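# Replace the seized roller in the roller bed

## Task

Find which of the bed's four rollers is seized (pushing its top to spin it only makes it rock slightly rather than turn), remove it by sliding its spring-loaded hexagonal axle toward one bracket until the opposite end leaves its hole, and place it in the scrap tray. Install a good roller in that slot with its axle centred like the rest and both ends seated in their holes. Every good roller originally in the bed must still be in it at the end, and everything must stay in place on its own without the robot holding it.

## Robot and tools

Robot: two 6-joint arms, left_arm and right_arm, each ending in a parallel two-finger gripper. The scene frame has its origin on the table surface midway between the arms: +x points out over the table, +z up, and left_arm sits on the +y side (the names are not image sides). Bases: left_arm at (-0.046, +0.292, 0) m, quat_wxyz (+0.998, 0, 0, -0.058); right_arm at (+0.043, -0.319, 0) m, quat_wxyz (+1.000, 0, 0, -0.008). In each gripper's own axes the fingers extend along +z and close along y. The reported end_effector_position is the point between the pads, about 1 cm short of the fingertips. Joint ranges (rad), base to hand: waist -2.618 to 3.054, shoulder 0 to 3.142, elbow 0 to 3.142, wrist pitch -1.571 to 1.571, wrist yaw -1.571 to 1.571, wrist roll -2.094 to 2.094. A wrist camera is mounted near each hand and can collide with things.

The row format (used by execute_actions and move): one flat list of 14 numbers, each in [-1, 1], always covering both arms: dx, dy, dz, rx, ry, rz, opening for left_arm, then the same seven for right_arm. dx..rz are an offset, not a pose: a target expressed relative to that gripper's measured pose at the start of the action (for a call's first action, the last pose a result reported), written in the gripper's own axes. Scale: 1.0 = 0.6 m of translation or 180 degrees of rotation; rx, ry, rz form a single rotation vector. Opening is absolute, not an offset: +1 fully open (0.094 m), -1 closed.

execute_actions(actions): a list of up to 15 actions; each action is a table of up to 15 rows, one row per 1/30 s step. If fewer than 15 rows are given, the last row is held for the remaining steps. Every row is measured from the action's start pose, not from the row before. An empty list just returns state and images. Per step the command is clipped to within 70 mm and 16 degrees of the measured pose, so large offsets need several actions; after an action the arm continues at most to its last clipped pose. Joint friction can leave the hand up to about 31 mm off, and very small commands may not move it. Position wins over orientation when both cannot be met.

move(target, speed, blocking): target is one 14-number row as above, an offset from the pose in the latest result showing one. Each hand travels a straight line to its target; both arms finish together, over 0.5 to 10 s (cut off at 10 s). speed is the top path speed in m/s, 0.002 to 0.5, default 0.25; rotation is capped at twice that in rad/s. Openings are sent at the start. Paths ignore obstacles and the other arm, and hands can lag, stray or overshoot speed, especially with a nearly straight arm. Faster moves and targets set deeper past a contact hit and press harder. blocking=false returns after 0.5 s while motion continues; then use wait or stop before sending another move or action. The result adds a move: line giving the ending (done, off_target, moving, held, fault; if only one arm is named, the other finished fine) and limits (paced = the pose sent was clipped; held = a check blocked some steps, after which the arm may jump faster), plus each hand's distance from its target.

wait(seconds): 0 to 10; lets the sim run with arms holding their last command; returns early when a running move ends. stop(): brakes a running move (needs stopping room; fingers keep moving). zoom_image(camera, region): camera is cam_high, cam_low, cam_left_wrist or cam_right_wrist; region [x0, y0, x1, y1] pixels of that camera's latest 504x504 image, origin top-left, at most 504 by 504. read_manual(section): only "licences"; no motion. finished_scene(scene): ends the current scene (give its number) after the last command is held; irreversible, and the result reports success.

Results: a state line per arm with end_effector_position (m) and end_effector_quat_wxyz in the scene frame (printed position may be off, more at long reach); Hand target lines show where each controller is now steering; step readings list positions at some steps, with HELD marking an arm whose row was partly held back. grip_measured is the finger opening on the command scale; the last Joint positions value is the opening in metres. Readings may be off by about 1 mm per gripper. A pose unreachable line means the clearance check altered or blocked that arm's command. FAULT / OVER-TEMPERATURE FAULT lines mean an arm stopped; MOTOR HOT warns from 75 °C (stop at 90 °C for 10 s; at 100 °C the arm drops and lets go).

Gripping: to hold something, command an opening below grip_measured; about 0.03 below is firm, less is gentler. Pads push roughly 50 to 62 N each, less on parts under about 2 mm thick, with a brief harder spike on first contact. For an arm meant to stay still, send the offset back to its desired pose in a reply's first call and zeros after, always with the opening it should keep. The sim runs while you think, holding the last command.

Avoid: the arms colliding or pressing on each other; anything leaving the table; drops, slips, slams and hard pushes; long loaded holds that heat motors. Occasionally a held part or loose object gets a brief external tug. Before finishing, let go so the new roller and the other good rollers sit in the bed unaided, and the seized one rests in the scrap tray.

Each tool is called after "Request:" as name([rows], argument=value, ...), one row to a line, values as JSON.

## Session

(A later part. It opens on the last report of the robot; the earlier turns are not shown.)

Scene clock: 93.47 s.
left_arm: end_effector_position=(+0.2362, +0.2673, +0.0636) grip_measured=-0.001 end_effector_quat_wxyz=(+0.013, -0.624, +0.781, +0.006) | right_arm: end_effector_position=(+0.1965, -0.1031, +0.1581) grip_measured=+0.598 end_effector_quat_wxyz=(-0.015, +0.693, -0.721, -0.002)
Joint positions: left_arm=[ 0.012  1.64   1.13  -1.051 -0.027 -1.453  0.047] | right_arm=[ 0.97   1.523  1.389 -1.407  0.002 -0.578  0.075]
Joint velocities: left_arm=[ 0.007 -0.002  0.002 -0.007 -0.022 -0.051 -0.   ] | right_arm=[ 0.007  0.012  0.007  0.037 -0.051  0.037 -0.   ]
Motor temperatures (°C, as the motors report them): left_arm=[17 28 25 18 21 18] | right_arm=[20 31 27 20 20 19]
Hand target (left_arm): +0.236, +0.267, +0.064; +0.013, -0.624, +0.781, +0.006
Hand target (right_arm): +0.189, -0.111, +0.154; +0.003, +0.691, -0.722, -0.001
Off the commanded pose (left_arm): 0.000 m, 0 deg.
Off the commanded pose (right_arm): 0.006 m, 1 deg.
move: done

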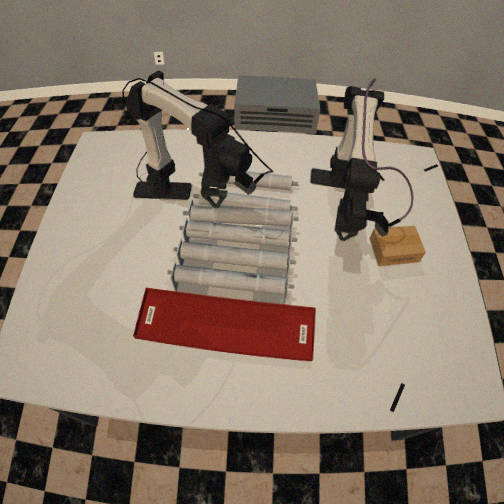

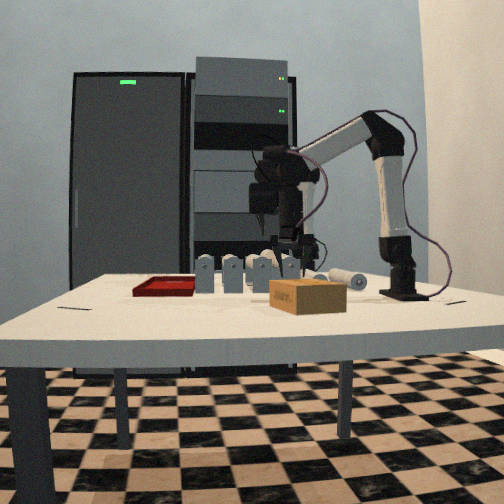

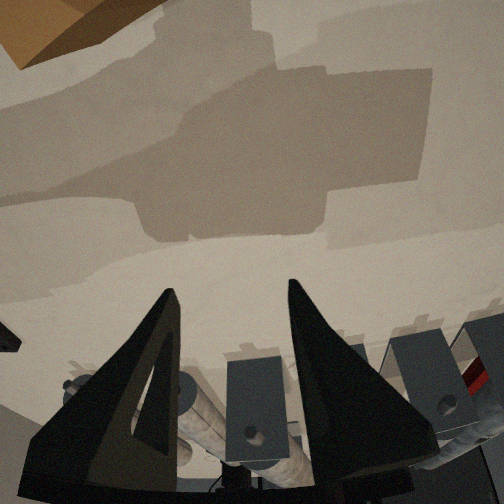

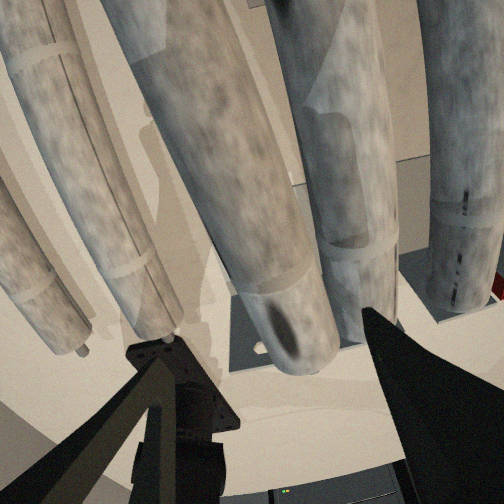

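Request:
move(target=[0,0,0,0,0,0,0,0,-0.02,0.125,0,0,0,0.35], speed=0.06)

Request:
move(target=[0,0,0,0,0,0,0,0,0,0,0,0,0,-0.2])

Request:
move(target=[0,0,0,0,0,0,0,0,0.03,-0.06,0,0.03,0,-0.2], speed=0.04)

Request:
move(target=[0,0,0,0,0,0,0,0.1,0,0,0,0,0,-0.2], speed=0.04)

Request:
zoom_image(camera="cam_high", region=[150,150,320,310])

Scene clock: 100.07 s.
left_arm: end_effector_position=(+0.2362, +0.2673, +0.0636) grip_measured=-0.001 end_effector_quat_wxyz=(+0.013, -0.624, +0.781, +0.006) | right_arm: end_effector_position=(+0.2072, -0.1030, +0.0963) grip_measured=+0.351 end_effector_quat_wxyz=(-0.019, +0.693, -0.721, -0.003)
Joint positions: left_arm=[ 0.012  1.64   1.13  -1.051 -0.027 -1.453  0.047] | right_arm=[ 0.936  1.544  1.163 -1.152 -0.001 -0.61   0.063]
Joint velocities: left_arm=[ 0.002  0.002  0.012 -0.066 -0.081  0.037 -0.001] | right_arm=[-0.007  0.012  0.002  0.007  0.037  0.022  0.001]
Motor temperatures (°C, as the motors report them): left_arm=[17 28 25 18 21 18] | right_arm=[20 30 26 20 20 19]
Hand target (left_arm): +0.236, +0.267, +0.064; +0.013, -0.624, +0.781, +0.006
Hand target (right_arm): +0.210, -0.103, +0.084; -0.015, +0.693, -0.721, -0.002
Off the commanded pose (left_arm): 0.000 m, 0 deg.
Off the commanded pose (right_arm): 0.013 m, 0 deg.
move: off_target (right_arm)

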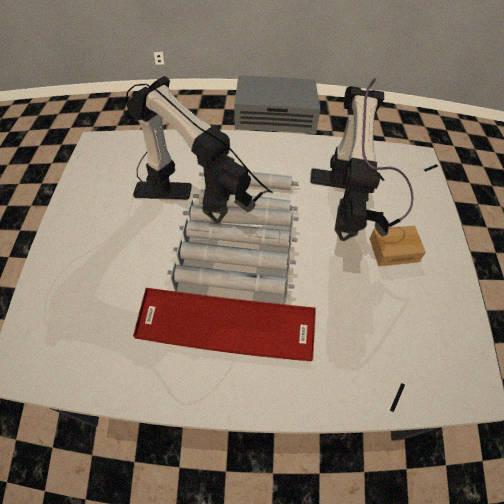

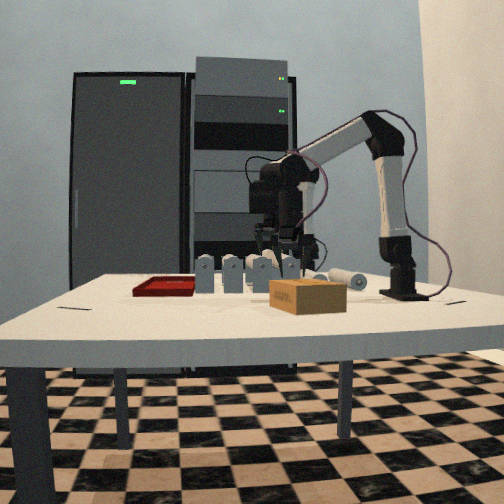

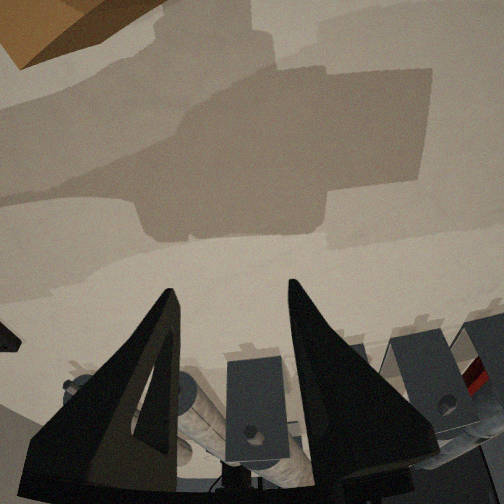

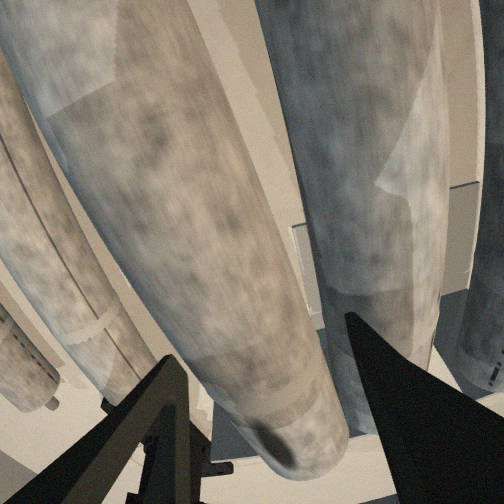

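Scene clock: 100.57 s.
left_arm: end_effector_position=(+0.2362, +0.2673, +0.0636) grip_measured=-0.001 end_effector_quat_wxyz=(+0.013, -0.624, +0.781, +0.006) | right_arm: end_effector_position=(+0.2037, -0.1026, +0.0963) grip_measured=-0.044 end_effector_quat_wxyz=(-0.014, +0.694, -0.720, -0.009)
Joint positions: left_arm=[ 0.012  1.64   1.13  -1.051 -0.027 -1.453  0.047] | right_arm=[ 0.939  1.544  1.163 -1.159 -0.014 -0.612  0.045]
Joint velocities: left_arm=[-0.002  0.007 -0.002 -0.066  0.022  0.066 -0.001] | right_arm=[ 0.002 -0.002 -0.007  0.022 -0.007 -0.066  0.001]
Motor temperatures (°C, as the motors report them): left_arm=[17 28 25 18 21 18] | right_arm=[20 30 26 20 20 19]
Hand target (left_arm): +0.236, +0.267, +0.064; +0.013, -0.624, +0.781, +0.006
Hand target (right_arm): +0.207, -0.103, +0.096; -0.019, +0.693, -0.721, -0.003
Off the commanded pose (left_arm): 0.000 m, 0 deg.
Off the commanded pose (right_arm): 0.003 m, 1 deg.
move: done

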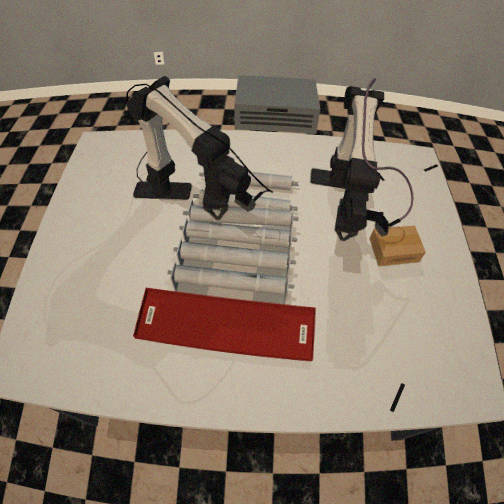

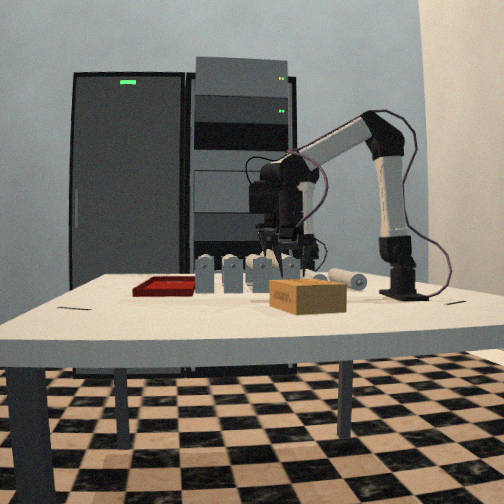

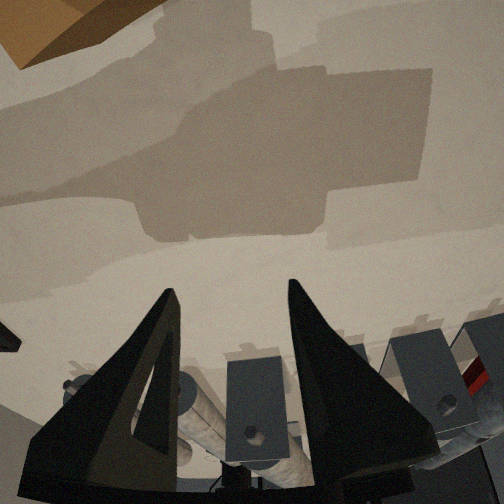

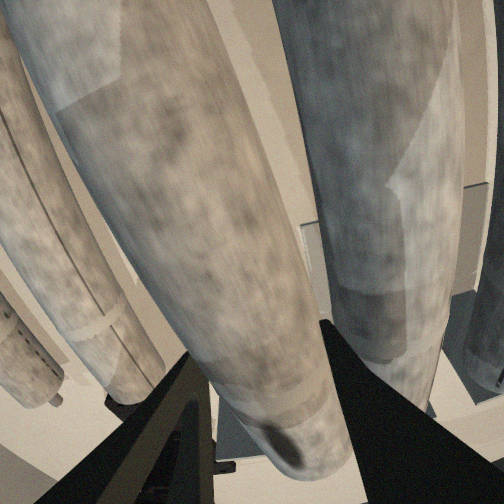

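Scene clock: 102.17 s.
left_arm: end_effector_position=(+0.2362, +0.2673, +0.0636) grip_measured=-0.001 end_effector_quat_wxyz=(+0.013, -0.624, +0.781, +0.006) | right_arm: end_effector_position=(+0.1860, -0.1034, +0.1336) grip_measured=-0.198 end_effector_quat_wxyz=(+0.007, +0.693, -0.720, +0.018)
Joint positions: left_arm=[ 0.012  1.64   1.13  -1.051 -0.027 -1.453  0.047] | right_arm=[ 1.022  1.542  1.31  -1.36   0.032 -0.526  0.038]
Joint velocities: left_arm=[-0.002  0.002 -0.022 -0.007  0.022 -0.081  0.   ] | right_arm=[-0.017 -0.012 -0.002 -0.051 -0.007  0.022 -0.001]
Motor temperatures (°C, as the motors report them): left_arm=[17 28 25 18 21 18] | right_arm=[20 29 27 20 20 19]
Hand target (left_arm): +0.236, +0.267, +0.064; +0.013, -0.624, +0.781, +0.006
Hand target (right_arm): +0.185, -0.103, +0.132; +0.020, +0.693, -0.720, +0.024
Off the commanded pose (left_arm): 0.000 m, 0 deg.
Off the commanded pose (right_arm): 0.002 m, 2 deg.
move: done

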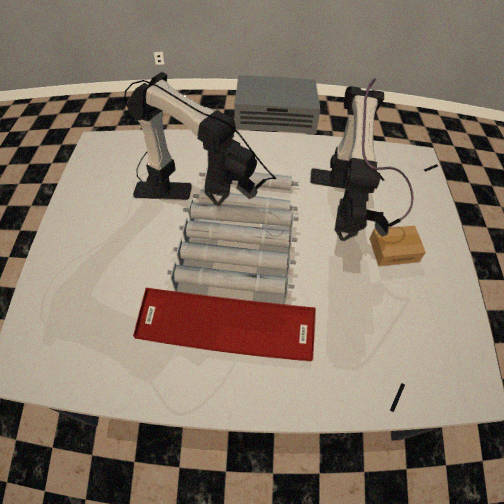

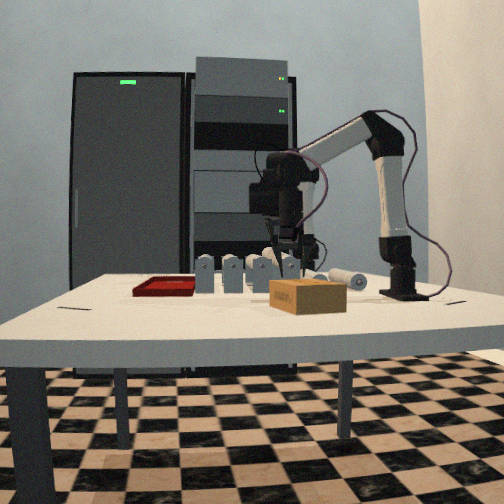

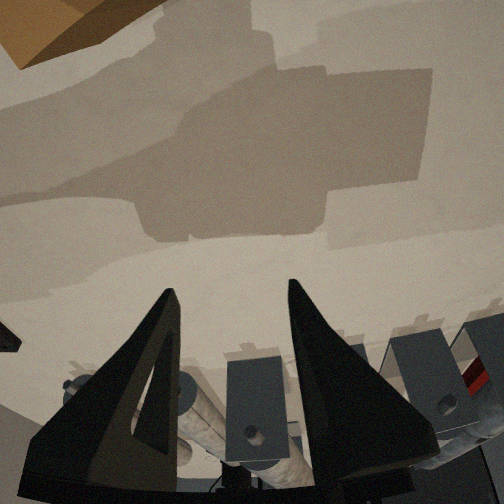

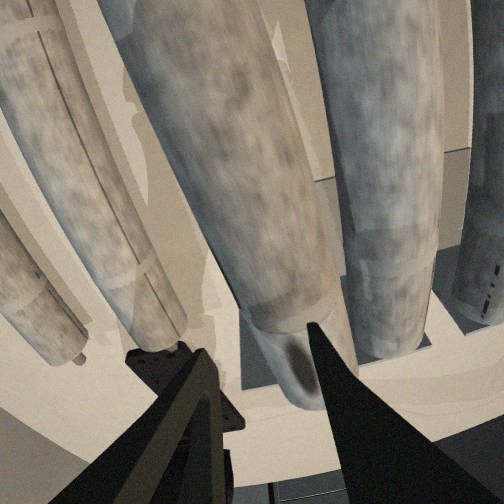

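Scene clock: 103.93 s.
left_arm: end_effector_position=(+0.2362, +0.2673, +0.0636) grip_measured=-0.001 end_effector_quat_wxyz=(+0.013, -0.624, +0.781, +0.006) | right_arm: end_effector_position=(+0.1905, -0.1530, +0.1402) grip_measured=-0.198 end_effector_quat_wxyz=(-0.010, +0.692, -0.721, +0.015)
Joint positions: left_arm=[ 0.012  1.64   1.13  -1.051 -0.027 -1.453  0.047] | right_arm=[ 0.885  1.367  1.182 -1.369  0.032 -0.662  0.038]
Joint velocities: left_arm=[-0.002  0.007 -0.007 -0.037 -0.081 -0.022  0.001] | right_arm=[ 0.007 -0.007 -0.002  0.022 -0.007 -0.066 -0.001]
Motor temperatures (°C, as the motors report them): left_arm=[17 28 25 18 21 18] | right_arm=[20 29 26 20 20 19]
Hand target (left_arm): +0.236, +0.267, +0.064; +0.013, -0.624, +0.781, +0.006
Hand target (right_arm): +0.185, -0.163, +0.136; +0.006, +0.693, -0.720, +0.018
Off the commanded pose (left_arm): 0.000 m, 0 deg.
Off the commanded pose (right_arm): 0.013 m, 2 deg.
move: off_target (right_arm)

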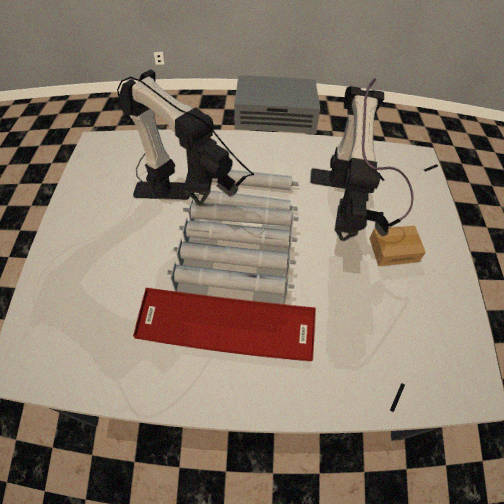

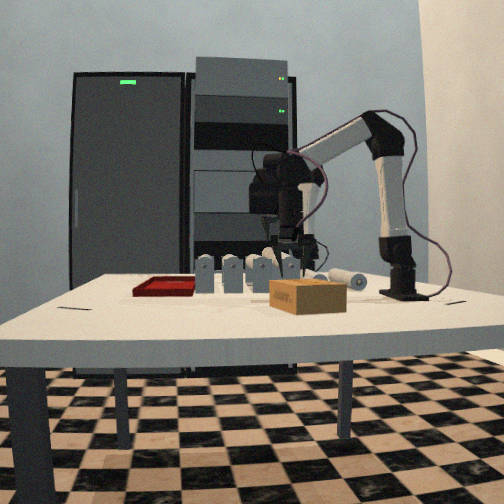

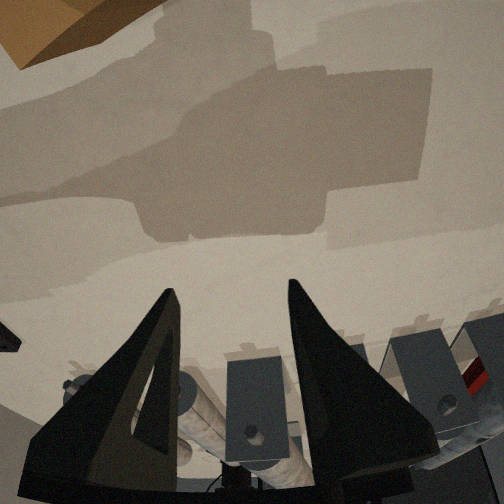

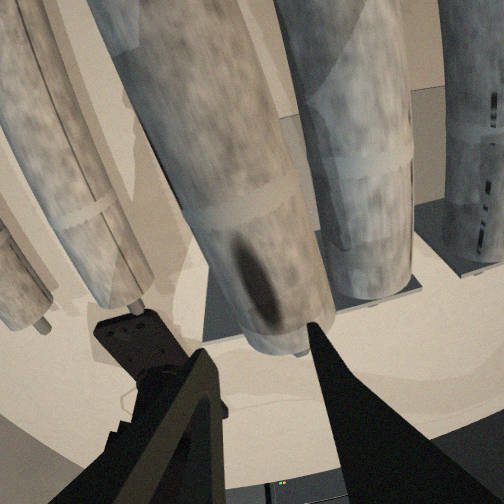

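Region (150, 150, 320, 310) of cam_high's 504x504 image, scaled by 2.965, with more detail than that image has; it fills the top 474 rows of this view, and the rest is white.

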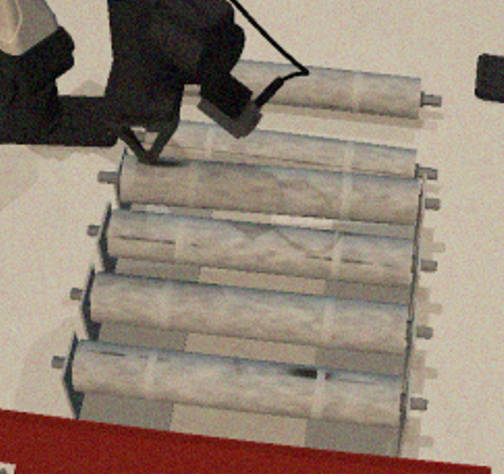

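Request:
move(target=[0,0,0,0,0,0,0,0,-0.008,0.115,0,0,0,0.35], speed=0.06)

Request:
move(target=[0,0,0,0,0,0,0,0,0,0,0,0,0,-0.2])

Request:
move(target=[0,0,0,0,0,0,0,0,0,-0.075,0,0.04,0,-0.2], speed=0.04)

Request:
move(target=[0,0,0,0,0,0,0,0.1,0,-0.01,0,0,0,-0.2], speed=0.04)

Request:
zoom_image(camera="cam_high", region=[150,150,320,310])

Scene clock: 110.10 s.
left_arm: end_effector_position=(+0.2362, +0.2673, +0.0636) grip_measured=-0.001 end_effector_quat_wxyz=(+0.013, -0.624, +0.781, +0.006) | right_arm: end_effector_position=(+0.1943, -0.1549, +0.0813) grip_measured=+0.348 end_effector_quat_wxyz=(-0.011, +0.693, -0.721, +0.013)
Joint positions: left_arm=[ 0.012  1.64   1.13  -1.051 -0.027 -1.453  0.047] | right_arm=[ 0.862  1.384  0.961 -1.129  0.027 -0.685  0.063]
Joint velocities: left_arm=[ 0.022  0.012 -0.022 -0.081  0.007 -0.007 -0.001] | right_arm=[-0.022 -0.002 -0.017 -0.037 -0.007  0.037  0.   ]
Motor temperatures (°C, as the motors report them): left_arm=[17 28 25 18 21 18] | right_arm=[20 28 26 20 20 19]
Hand target (left_arm): +0.236, +0.267, +0.064; +0.013, -0.624, +0.781, +0.006
Hand target (right_arm): +0.198, -0.155, +0.072; -0.010, +0.693, -0.721, +0.015
Off the commanded pose (left_arm): 0.000 m, 0 deg.
Off the commanded pose (right_arm): 0.010 m, 0 deg.
move: done

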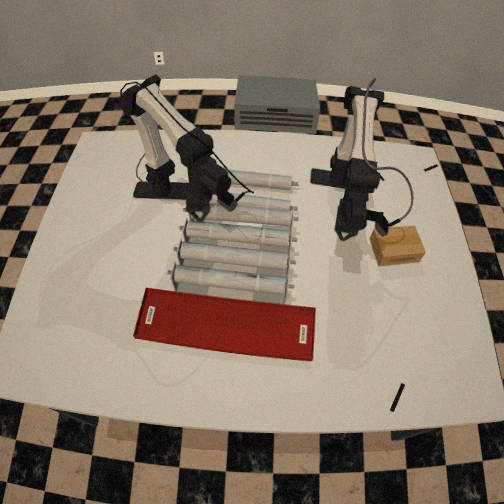

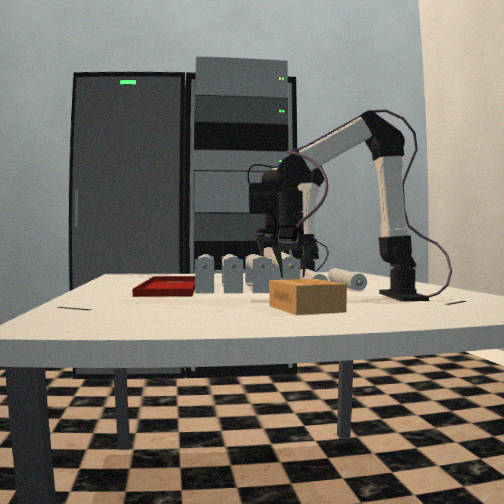

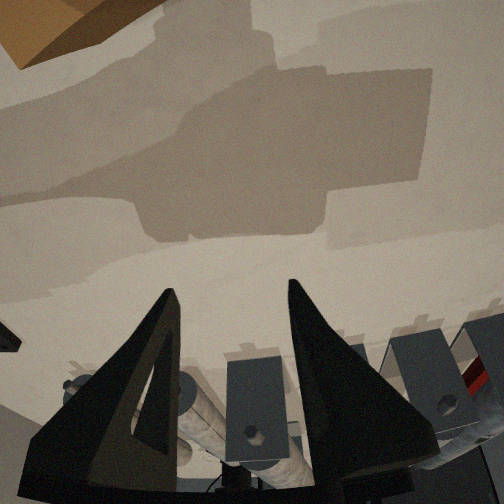

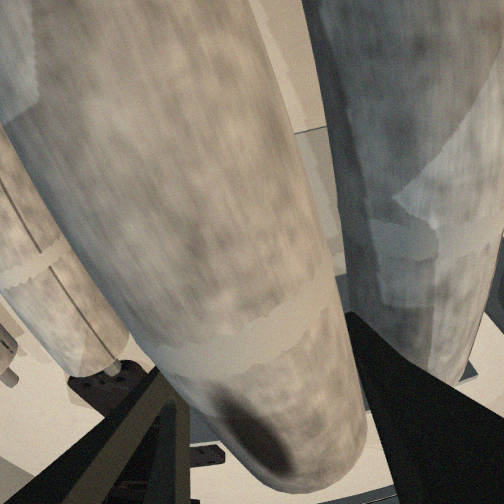

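Scene clock: 110.60 s.
left_arm: end_effector_position=(+0.2362, +0.2673, +0.0636) grip_measured=-0.001 end_effector_quat_wxyz=(+0.013, -0.624, +0.781, +0.006) | right_arm: end_effector_position=(+0.1960, -0.1550, +0.0814) grip_measured=+0.017 end_effector_quat_wxyz=(-0.013, +0.694, -0.720, +0.016)
Joint positions: left_arm=[ 0.012  1.64   1.13  -1.051 -0.027 -1.453  0.047] | right_arm=[ 0.862  1.384  0.961 -1.124  0.034 -0.69   0.048]
Joint velocities: left_arm=[ 0.017  0.007 -0.032  0.051 -0.051  0.007 -0.001] | right_arm=[-0.022 -0.007 -0.007  0.051  0.022 -0.007  0.001]
Motor temperatures (°C, as the motors report them): left_arm=[17 28 25 18 21 18] | right_arm=[20 28 26 20 20 19]
Hand target (left_arm): +0.236, +0.267, +0.064; +0.013, -0.624, +0.781, +0.006
Hand target (right_arm): +0.194, -0.155, +0.081; -0.011, +0.693, -0.721, +0.013
Off the commanded pose (left_arm): 0.000 m, 0 deg.
Off the commanded pose (right_arm): 0.002 m, 1 deg.
move: done

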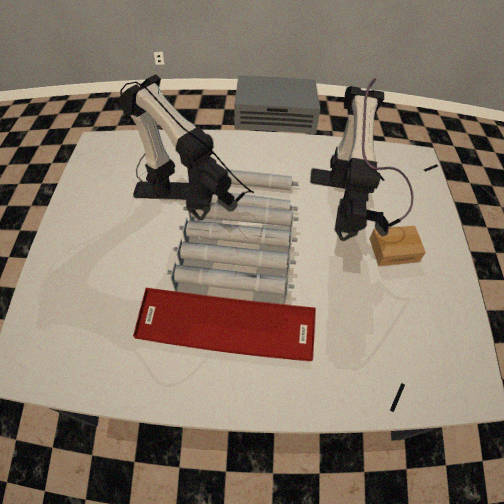

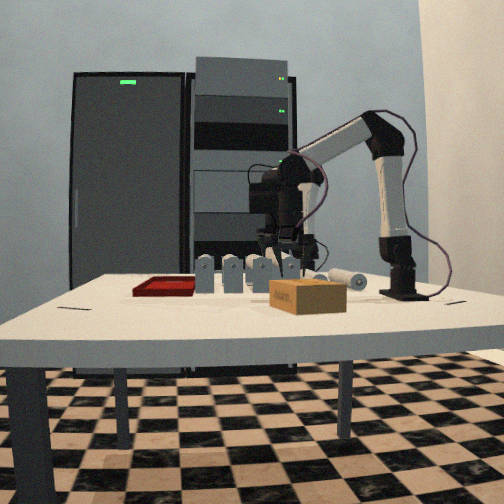

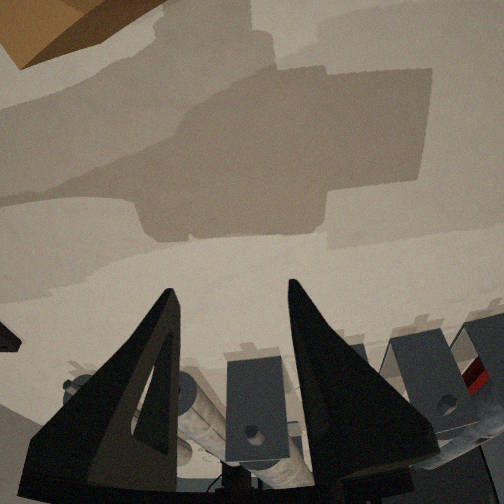

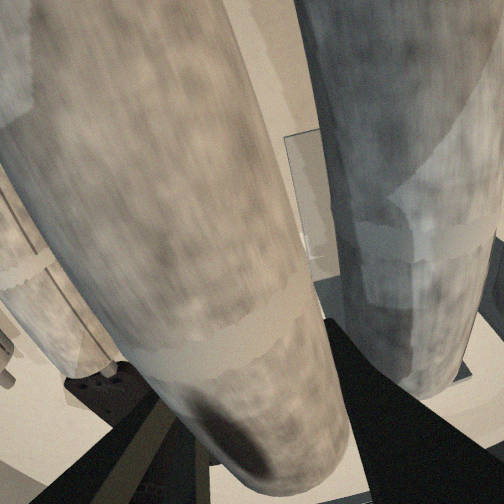

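Scene clock: 112.40 s.
left_arm: end_effector_position=(+0.2362, +0.2673, +0.0636) grip_measured=-0.001 end_effector_quat_wxyz=(+0.013, -0.624, +0.781, +0.006) | right_arm: end_effector_position=(+0.1959, -0.1525, +0.1145) grip_measured=+0.017 end_effector_quat_wxyz=(+0.027, +0.694, -0.717, +0.057)
Joint positions: left_arm=[ 0.012  1.64   1.13  -1.051 -0.027 -1.453  0.047] | right_arm=[ 0.924  1.462  1.153 -1.332  0.106 -0.626  0.048]
Joint velocities: left_arm=[ 0.002  0.002 -0.002  0.051  0.007 -0.037 -0.   ] | right_arm=[ 0.022 -0.002  0.007 -0.022 -0.051 -0.022 -0.   ]
Motor temperatures (°C, as the motors report them): left_arm=[17 28 25 18 21 18] | right_arm=[20 28 26 20 20 19]
Hand target (left_arm): +0.236, +0.267, +0.064; +0.013, -0.624, +0.781, +0.006
Hand target (right_arm): +0.194, -0.154, +0.126; +0.031, +0.691, -0.719, +0.060
Off the commanded pose (left_arm): 0.000 m, 0 deg.
Off the commanded pose (right_arm): 0.012 m, 1 deg.
move: off_target (right_arm)

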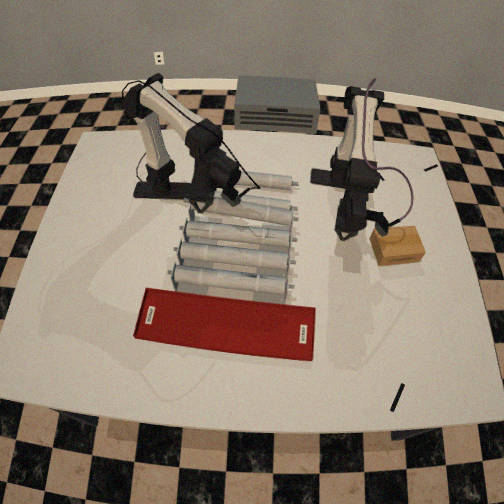

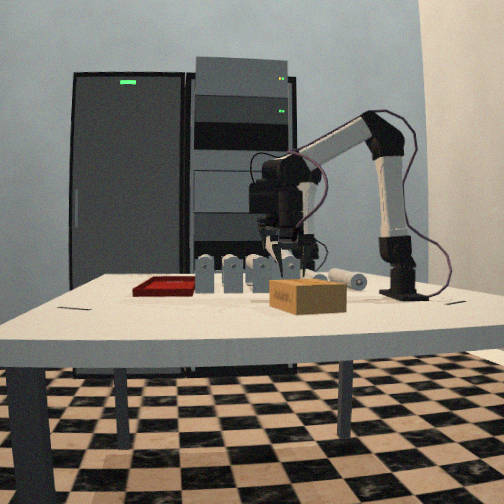

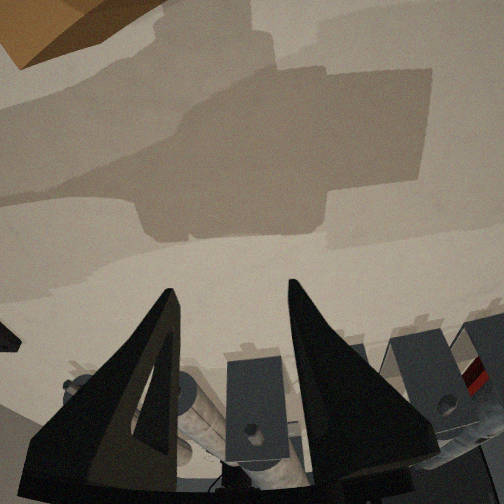

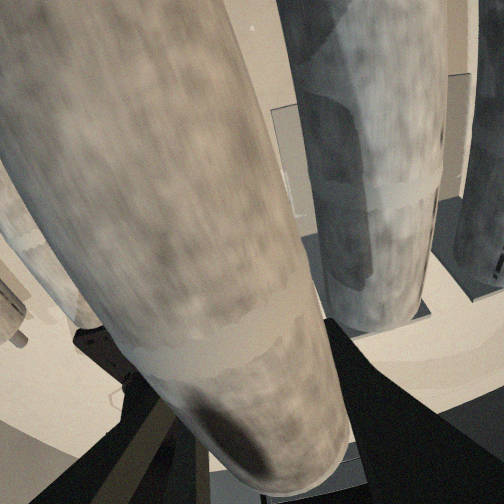

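Scene clock: 114.13 s.
left_arm: end_effector_position=(+0.2362, +0.2673, +0.0636) grip_measured=-0.001 end_effector_quat_wxyz=(+0.013, -0.624, +0.781, +0.006) | right_arm: end_effector_position=(+0.2033, -0.1720, +0.1190) grip_measured=+0.017 end_effector_quat_wxyz=(-0.014, +0.707, -0.707, +0.019)
Joint positions: left_arm=[ 0.012  1.64   1.13  -1.051 -0.027 -1.453  0.047] | right_arm=[ 0.787  1.337  1.074 -1.28   0.037 -0.8    0.048]
Joint velocities: left_arm=[-0.007 -0.002 -0.007  0.007  0.051  0.022 -0.   ] | right_arm=[-0.007  0.002  0.012 -0.066  0.037 -0.066 -0.   ]
Motor temperatures (°C, as the motors report them): left_arm=[17 28 25 18 21 18] | right_arm=[20 28 26 20 20 19]
Hand target (left_arm): +0.236, +0.267, +0.064; +0.013, -0.624, +0.781, +0.006
Hand target (right_arm): +0.195, -0.207, +0.126; +0.025, +0.695, -0.716, +0.056
Off the commanded pose (left_arm): 0.000 m, 0 deg.
Off the commanded pose (right_arm): 0.041 m, 7 deg.
move: off_target (right_arm)

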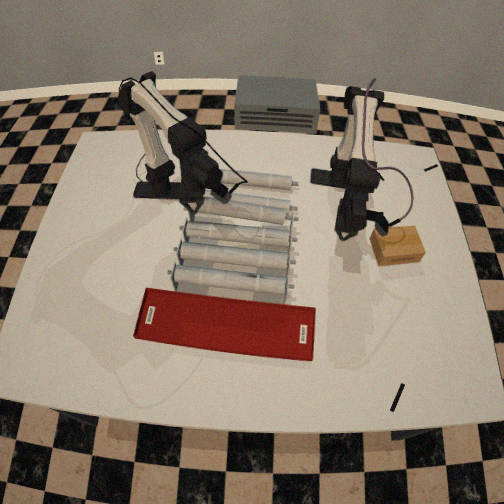

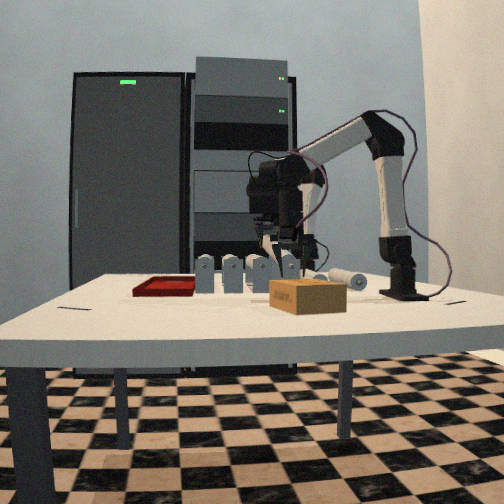

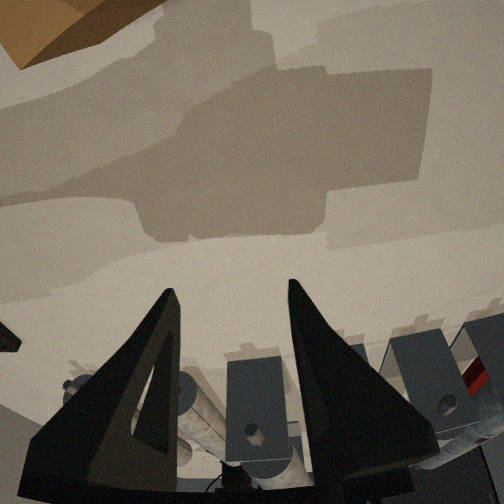

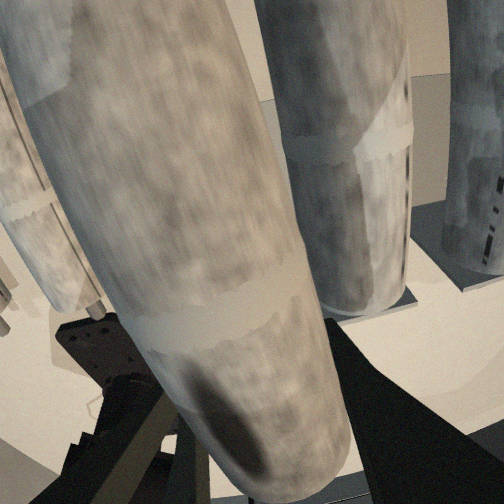

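Region (150, 150, 320, 310) of cam_high's 504x504 image, scaled by 2.965, with more detail than that image has; it fills the top 474 rows of this view, and the rest is white.

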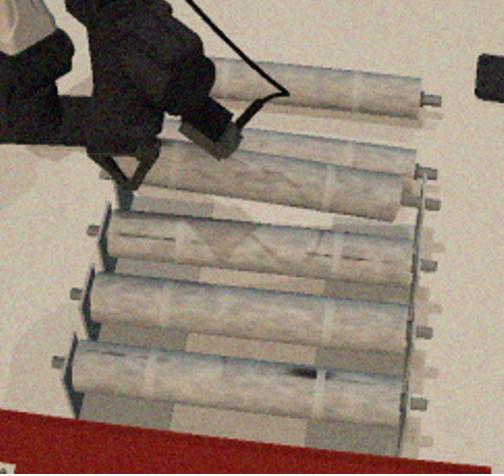

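Axle binds at the tilt. Lower slightly while pulling.

Request:
execute_actions([
  [[0,0,0,0,0,0,0,0.08,0.01,0.02,0,0.02,0,-0.2]],
  [[0,0,0,0,0,0,0,0.08,0,0.0,0,0.0,0,-0.2]],
  [[0,0,0,0,0,0,0,0.05,0,0,0,0,0,-0.2]],
])

Request:
zoom_image(camera="cam_high", region=[150,150,320,310])

Scene clock: 117.93 s.
left_arm: end_effector_position=(+0.2362, +0.2673, +0.0636) grip_measured=-0.001 end_effector_quat_wxyz=(+0.013, -0.624, +0.781, +0.006) | right_arm: end_effector_position=(+0.2166, -0.2409, +0.1183) grip_measured=+0.015 end_effector_quat_wxyz=(-0.074, +0.722, -0.688, -0.027)
Joint positions: left_arm=[ 0.012  1.64   1.13  -1.051 -0.027 -1.453  0.047] | right_arm=[ 0.335  1.148  0.937 -1.253 -0.117 -1.294  0.048]
Joint velocities: left_arm=[-0.007 -0.032 -0.012 -0.11   0.037  0.081  0.   ] | right_arm=[-0.027 -0.002 -0.002 -0.007  0.022 -0.066 -0.001]
Motor temperatures (°C, as the motors report them): left_arm=[17 28 25 18 21 18] | right_arm=[20 28 26 20 20 19]
Hand target (left_arm): +0.236, +0.267, +0.064; +0.013, -0.624, +0.781, +0.006
Hand target (right_arm): +0.213, -0.257, +0.114; -0.052, +0.713, -0.699, -0.003
Off the commanded pose (left_arm): 0.000 m, 0 deg.
Off the commanded pose (right_arm): 0.019 m, 4 deg.
Step readings (end_effector_position; steps 1 to 15: 1st action; 16 to 30: 2nd action; 31 to 45: 3rd action):
0: left_arm (+0.2362, +0.2673, +0.0636) | right_arm (+0.2033, -0.1721, +0.1190)
1: left_arm (+0.2362, +0.2673, +0.0636) | right_arm (+0.2041, -0.1730, +0.1164)
2: left_arm (+0.2362, +0.2673, +0.0636) | right_arm (+0.2045, -0.1740, +0.1123)
4: left_arm (+0.2362, +0.2673, +0.0636) | right_arm (+0.2029, -0.1825, +0.1062)
8: left_arm (+0.2362, +0.2673, +0.0636) | right_arm (+0.2026, -0.1998, +0.1071)
15: left_arm (+0.2362, +0.2673, +0.0636) | right_arm (+0.2042, -0.2043, +0.1078)
16: left_arm (+0.2362, +0.2673, +0.0636) | right_arm (+0.2054, -0.2062, +0.1078)
17: left_arm (+0.2362, +0.2673, +0.0636) | right_arm (+0.2076, -0.2100, +0.1089)
19: left_arm (+0.2362, +0.2673, +0.0636) | right_arm (+0.2088, -0.2202, +0.1131)
23: left_arm (+0.2362, +0.2673, +0.0636) | right_arm (+0.2105, -0.2275, +0.1156)
30: left_arm (+0.2362, +0.2673, +0.0636) | right_arm (+0.2120, -0.2288, +0.1157)
31: left_arm (+0.2362, +0.2673, +0.0636) | right_arm (+0.2130, -0.2296, +0.1162)
32: left_arm (+0.2362, +0.2673, +0.0636) | right_arm (+0.2138, -0.2314, +0.1169)
34: left_arm (+0.2362, +0.2673, +0.0636) | right_arm (+0.2143, -0.2366, +0.1176)
38: left_arm (+0.2362, +0.2673, +0.0636) | right_arm (+0.2156, -0.2399, +0.1182)
45: end_effector_position above

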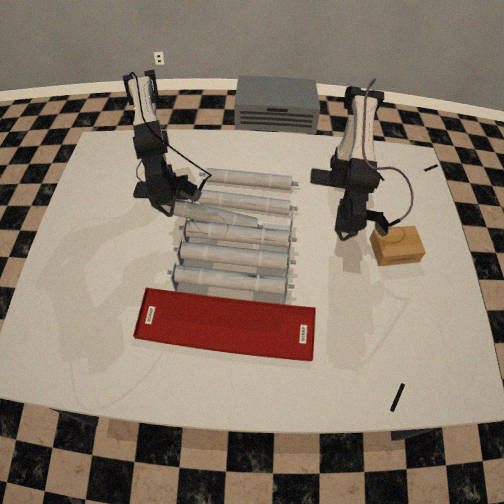

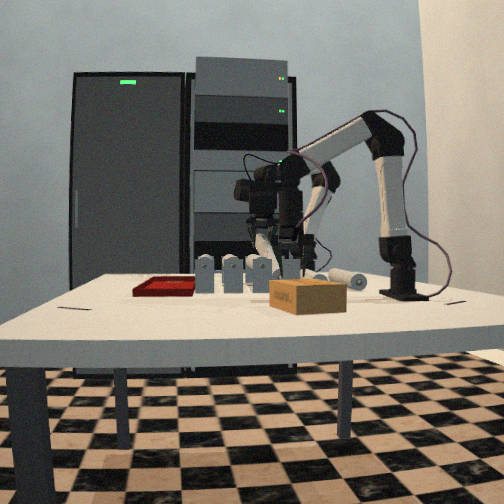

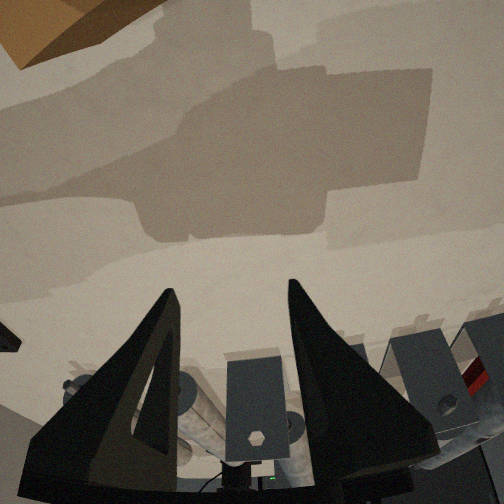

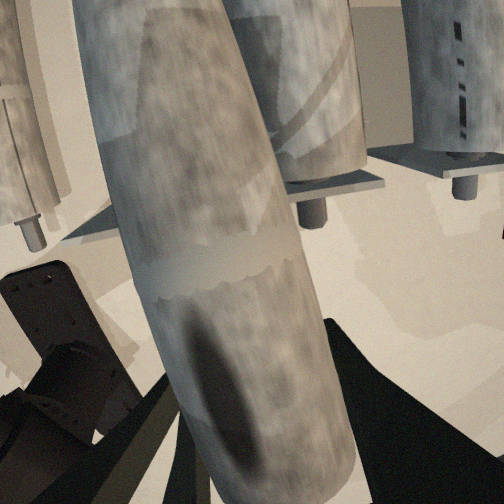

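Region (150, 150, 320, 310) of cam_high's 504x504 image, scaled by 2.965, with more detail than that image has; it fills the top 474 rows of this view, and the rest is white.

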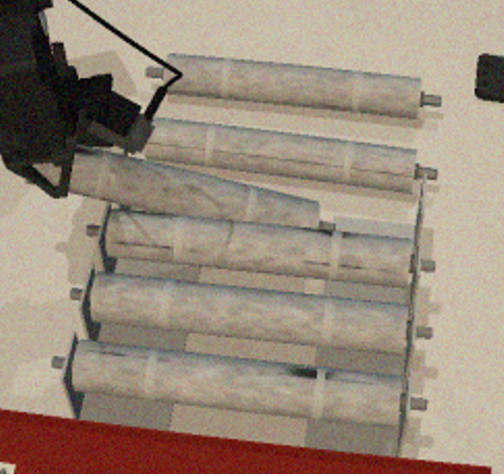

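Request:
move(target=[0,0,0,0,0,0,0,0,0,-0.07,0,0.04,0,0.35], speed=0.08)

Request:
move(target=[0,0,0,0,0,0,0,-0.18,0,0,0,0,0,0.35], speed=0.1)

Scene clock: 121.80 s.
left_arm: end_effector_position=(+0.2362, +0.2673, +0.0636) grip_measured=-0.001 end_effector_quat_wxyz=(+0.013, -0.624, +0.781, +0.006) | right_arm: end_effector_position=(+0.2149, -0.2461, +0.1585) grip_measured=+0.348 end_effector_quat_wxyz=(-0.043, +0.721, -0.691, +0.021)
Joint positions: left_arm=[ 0.012  1.64   1.13  -1.051 -0.027 -1.453  0.047] | right_arm=[ 0.423  1.167  1.114 -1.423  0.005 -1.207  0.063]
Joint velocities: left_arm=[ 0.022 -0.007 -0.002  0.037  0.081  0.037  0.   ] | right_arm=[-0.012  0.007  0.012 -0.007 -0.022  0.037  0.001]
Motor temperatures (°C, as the motors report them): left_arm=[17 28 26 18 21 18] | right_arm=[20 27 26 20 20 19]
Hand target (left_arm): +0.236, +0.267, +0.064; +0.013, -0.624, +0.781, +0.006
Hand target (right_arm): +0.214, -0.246, +0.160; -0.031, +0.722, -0.691, +0.019
Off the commanded pose (left_arm): 0.000 m, 0 deg.
Off the commanded pose (right_arm): 0.002 m, 1 deg.
move: done

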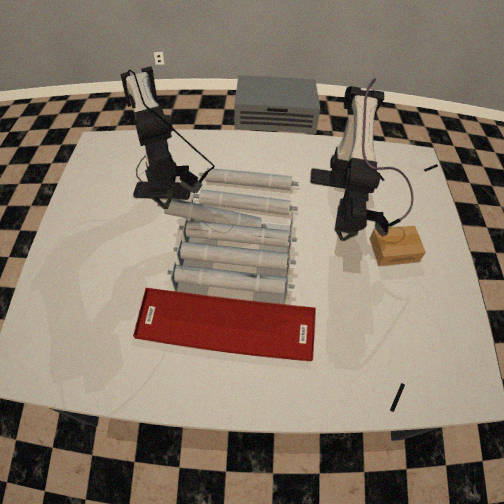

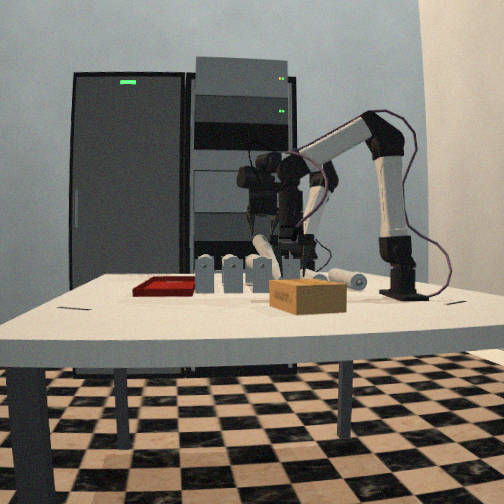

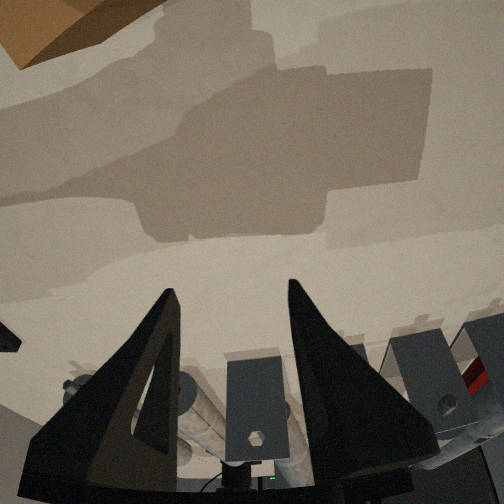

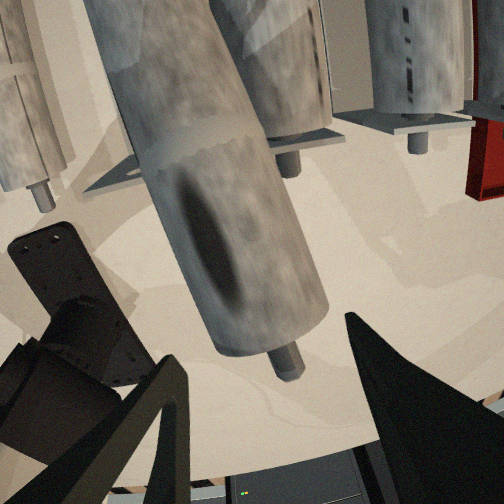

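Scene clock: 123.37 s.
left_arm: end_effector_position=(+0.2362, +0.2673, +0.0636) grip_measured=-0.001 end_effector_quat_wxyz=(+0.013, -0.624, +0.781, +0.006) | right_arm: end_effector_position=(+0.2027, -0.1456, +0.1584) grip_measured=+0.348 end_effector_quat_wxyz=(-0.032, +0.722, -0.691, +0.019)
Joint positions: left_arm=[ 0.012  1.64   1.13  -1.051 -0.027 -1.453  0.047] | right_arm=[ 0.872  1.383  1.265 -1.391  0.04  -0.761  0.063]
Joint velocities: left_arm=[-0.002  0.017  0.002  0.037  0.022 -0.037 -0.   ] | right_arm=[-0.007  0.022  0.002  0.022 -0.022  0.022  0.   ]
Motor temperatures (°C, as the motors report them): left_arm=[17 28 26 18 21 18] | right_arm=[20 27 26 20 20 19]
Hand target (left_arm): +0.236, +0.267, +0.064; +0.013, -0.624, +0.781, +0.006
Hand target (right_arm): +0.207, -0.139, +0.160; -0.039, +0.721, -0.691, +0.021
Off the commanded pose (left_arm): 0.000 m, 0 deg.
Off the commanded pose (right_arm): 0.011 m, 1 deg.
move: off_target (right_arm)

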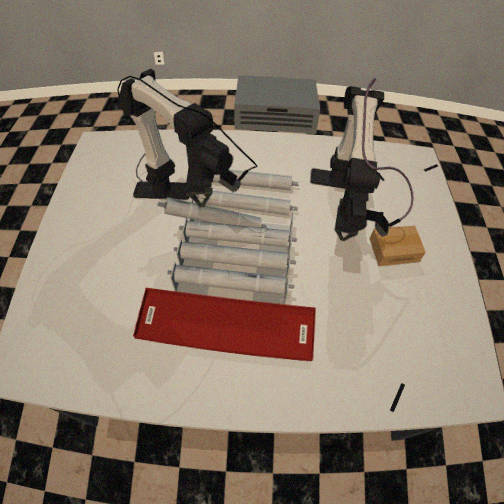

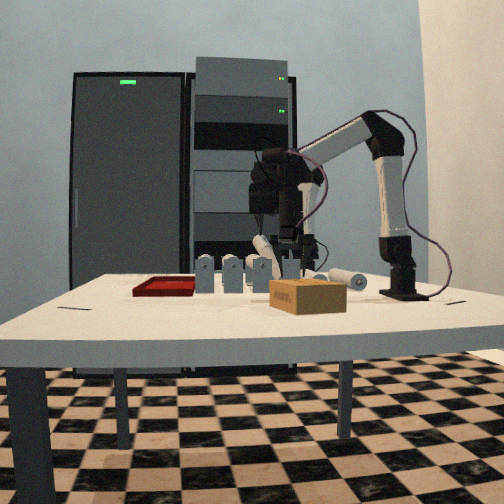

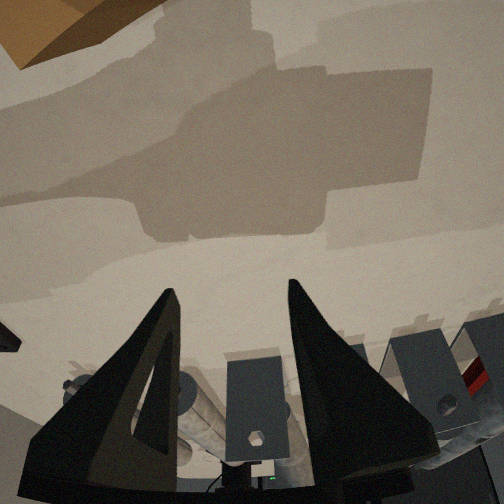

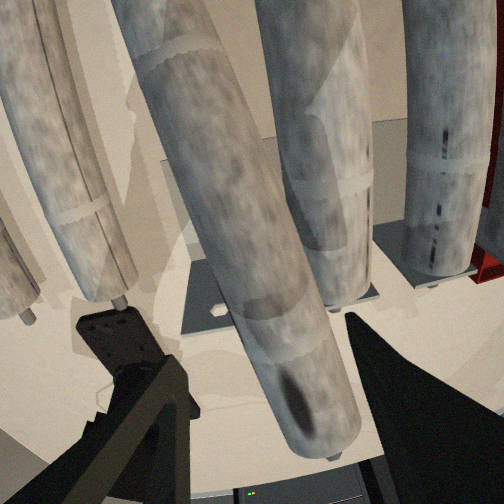

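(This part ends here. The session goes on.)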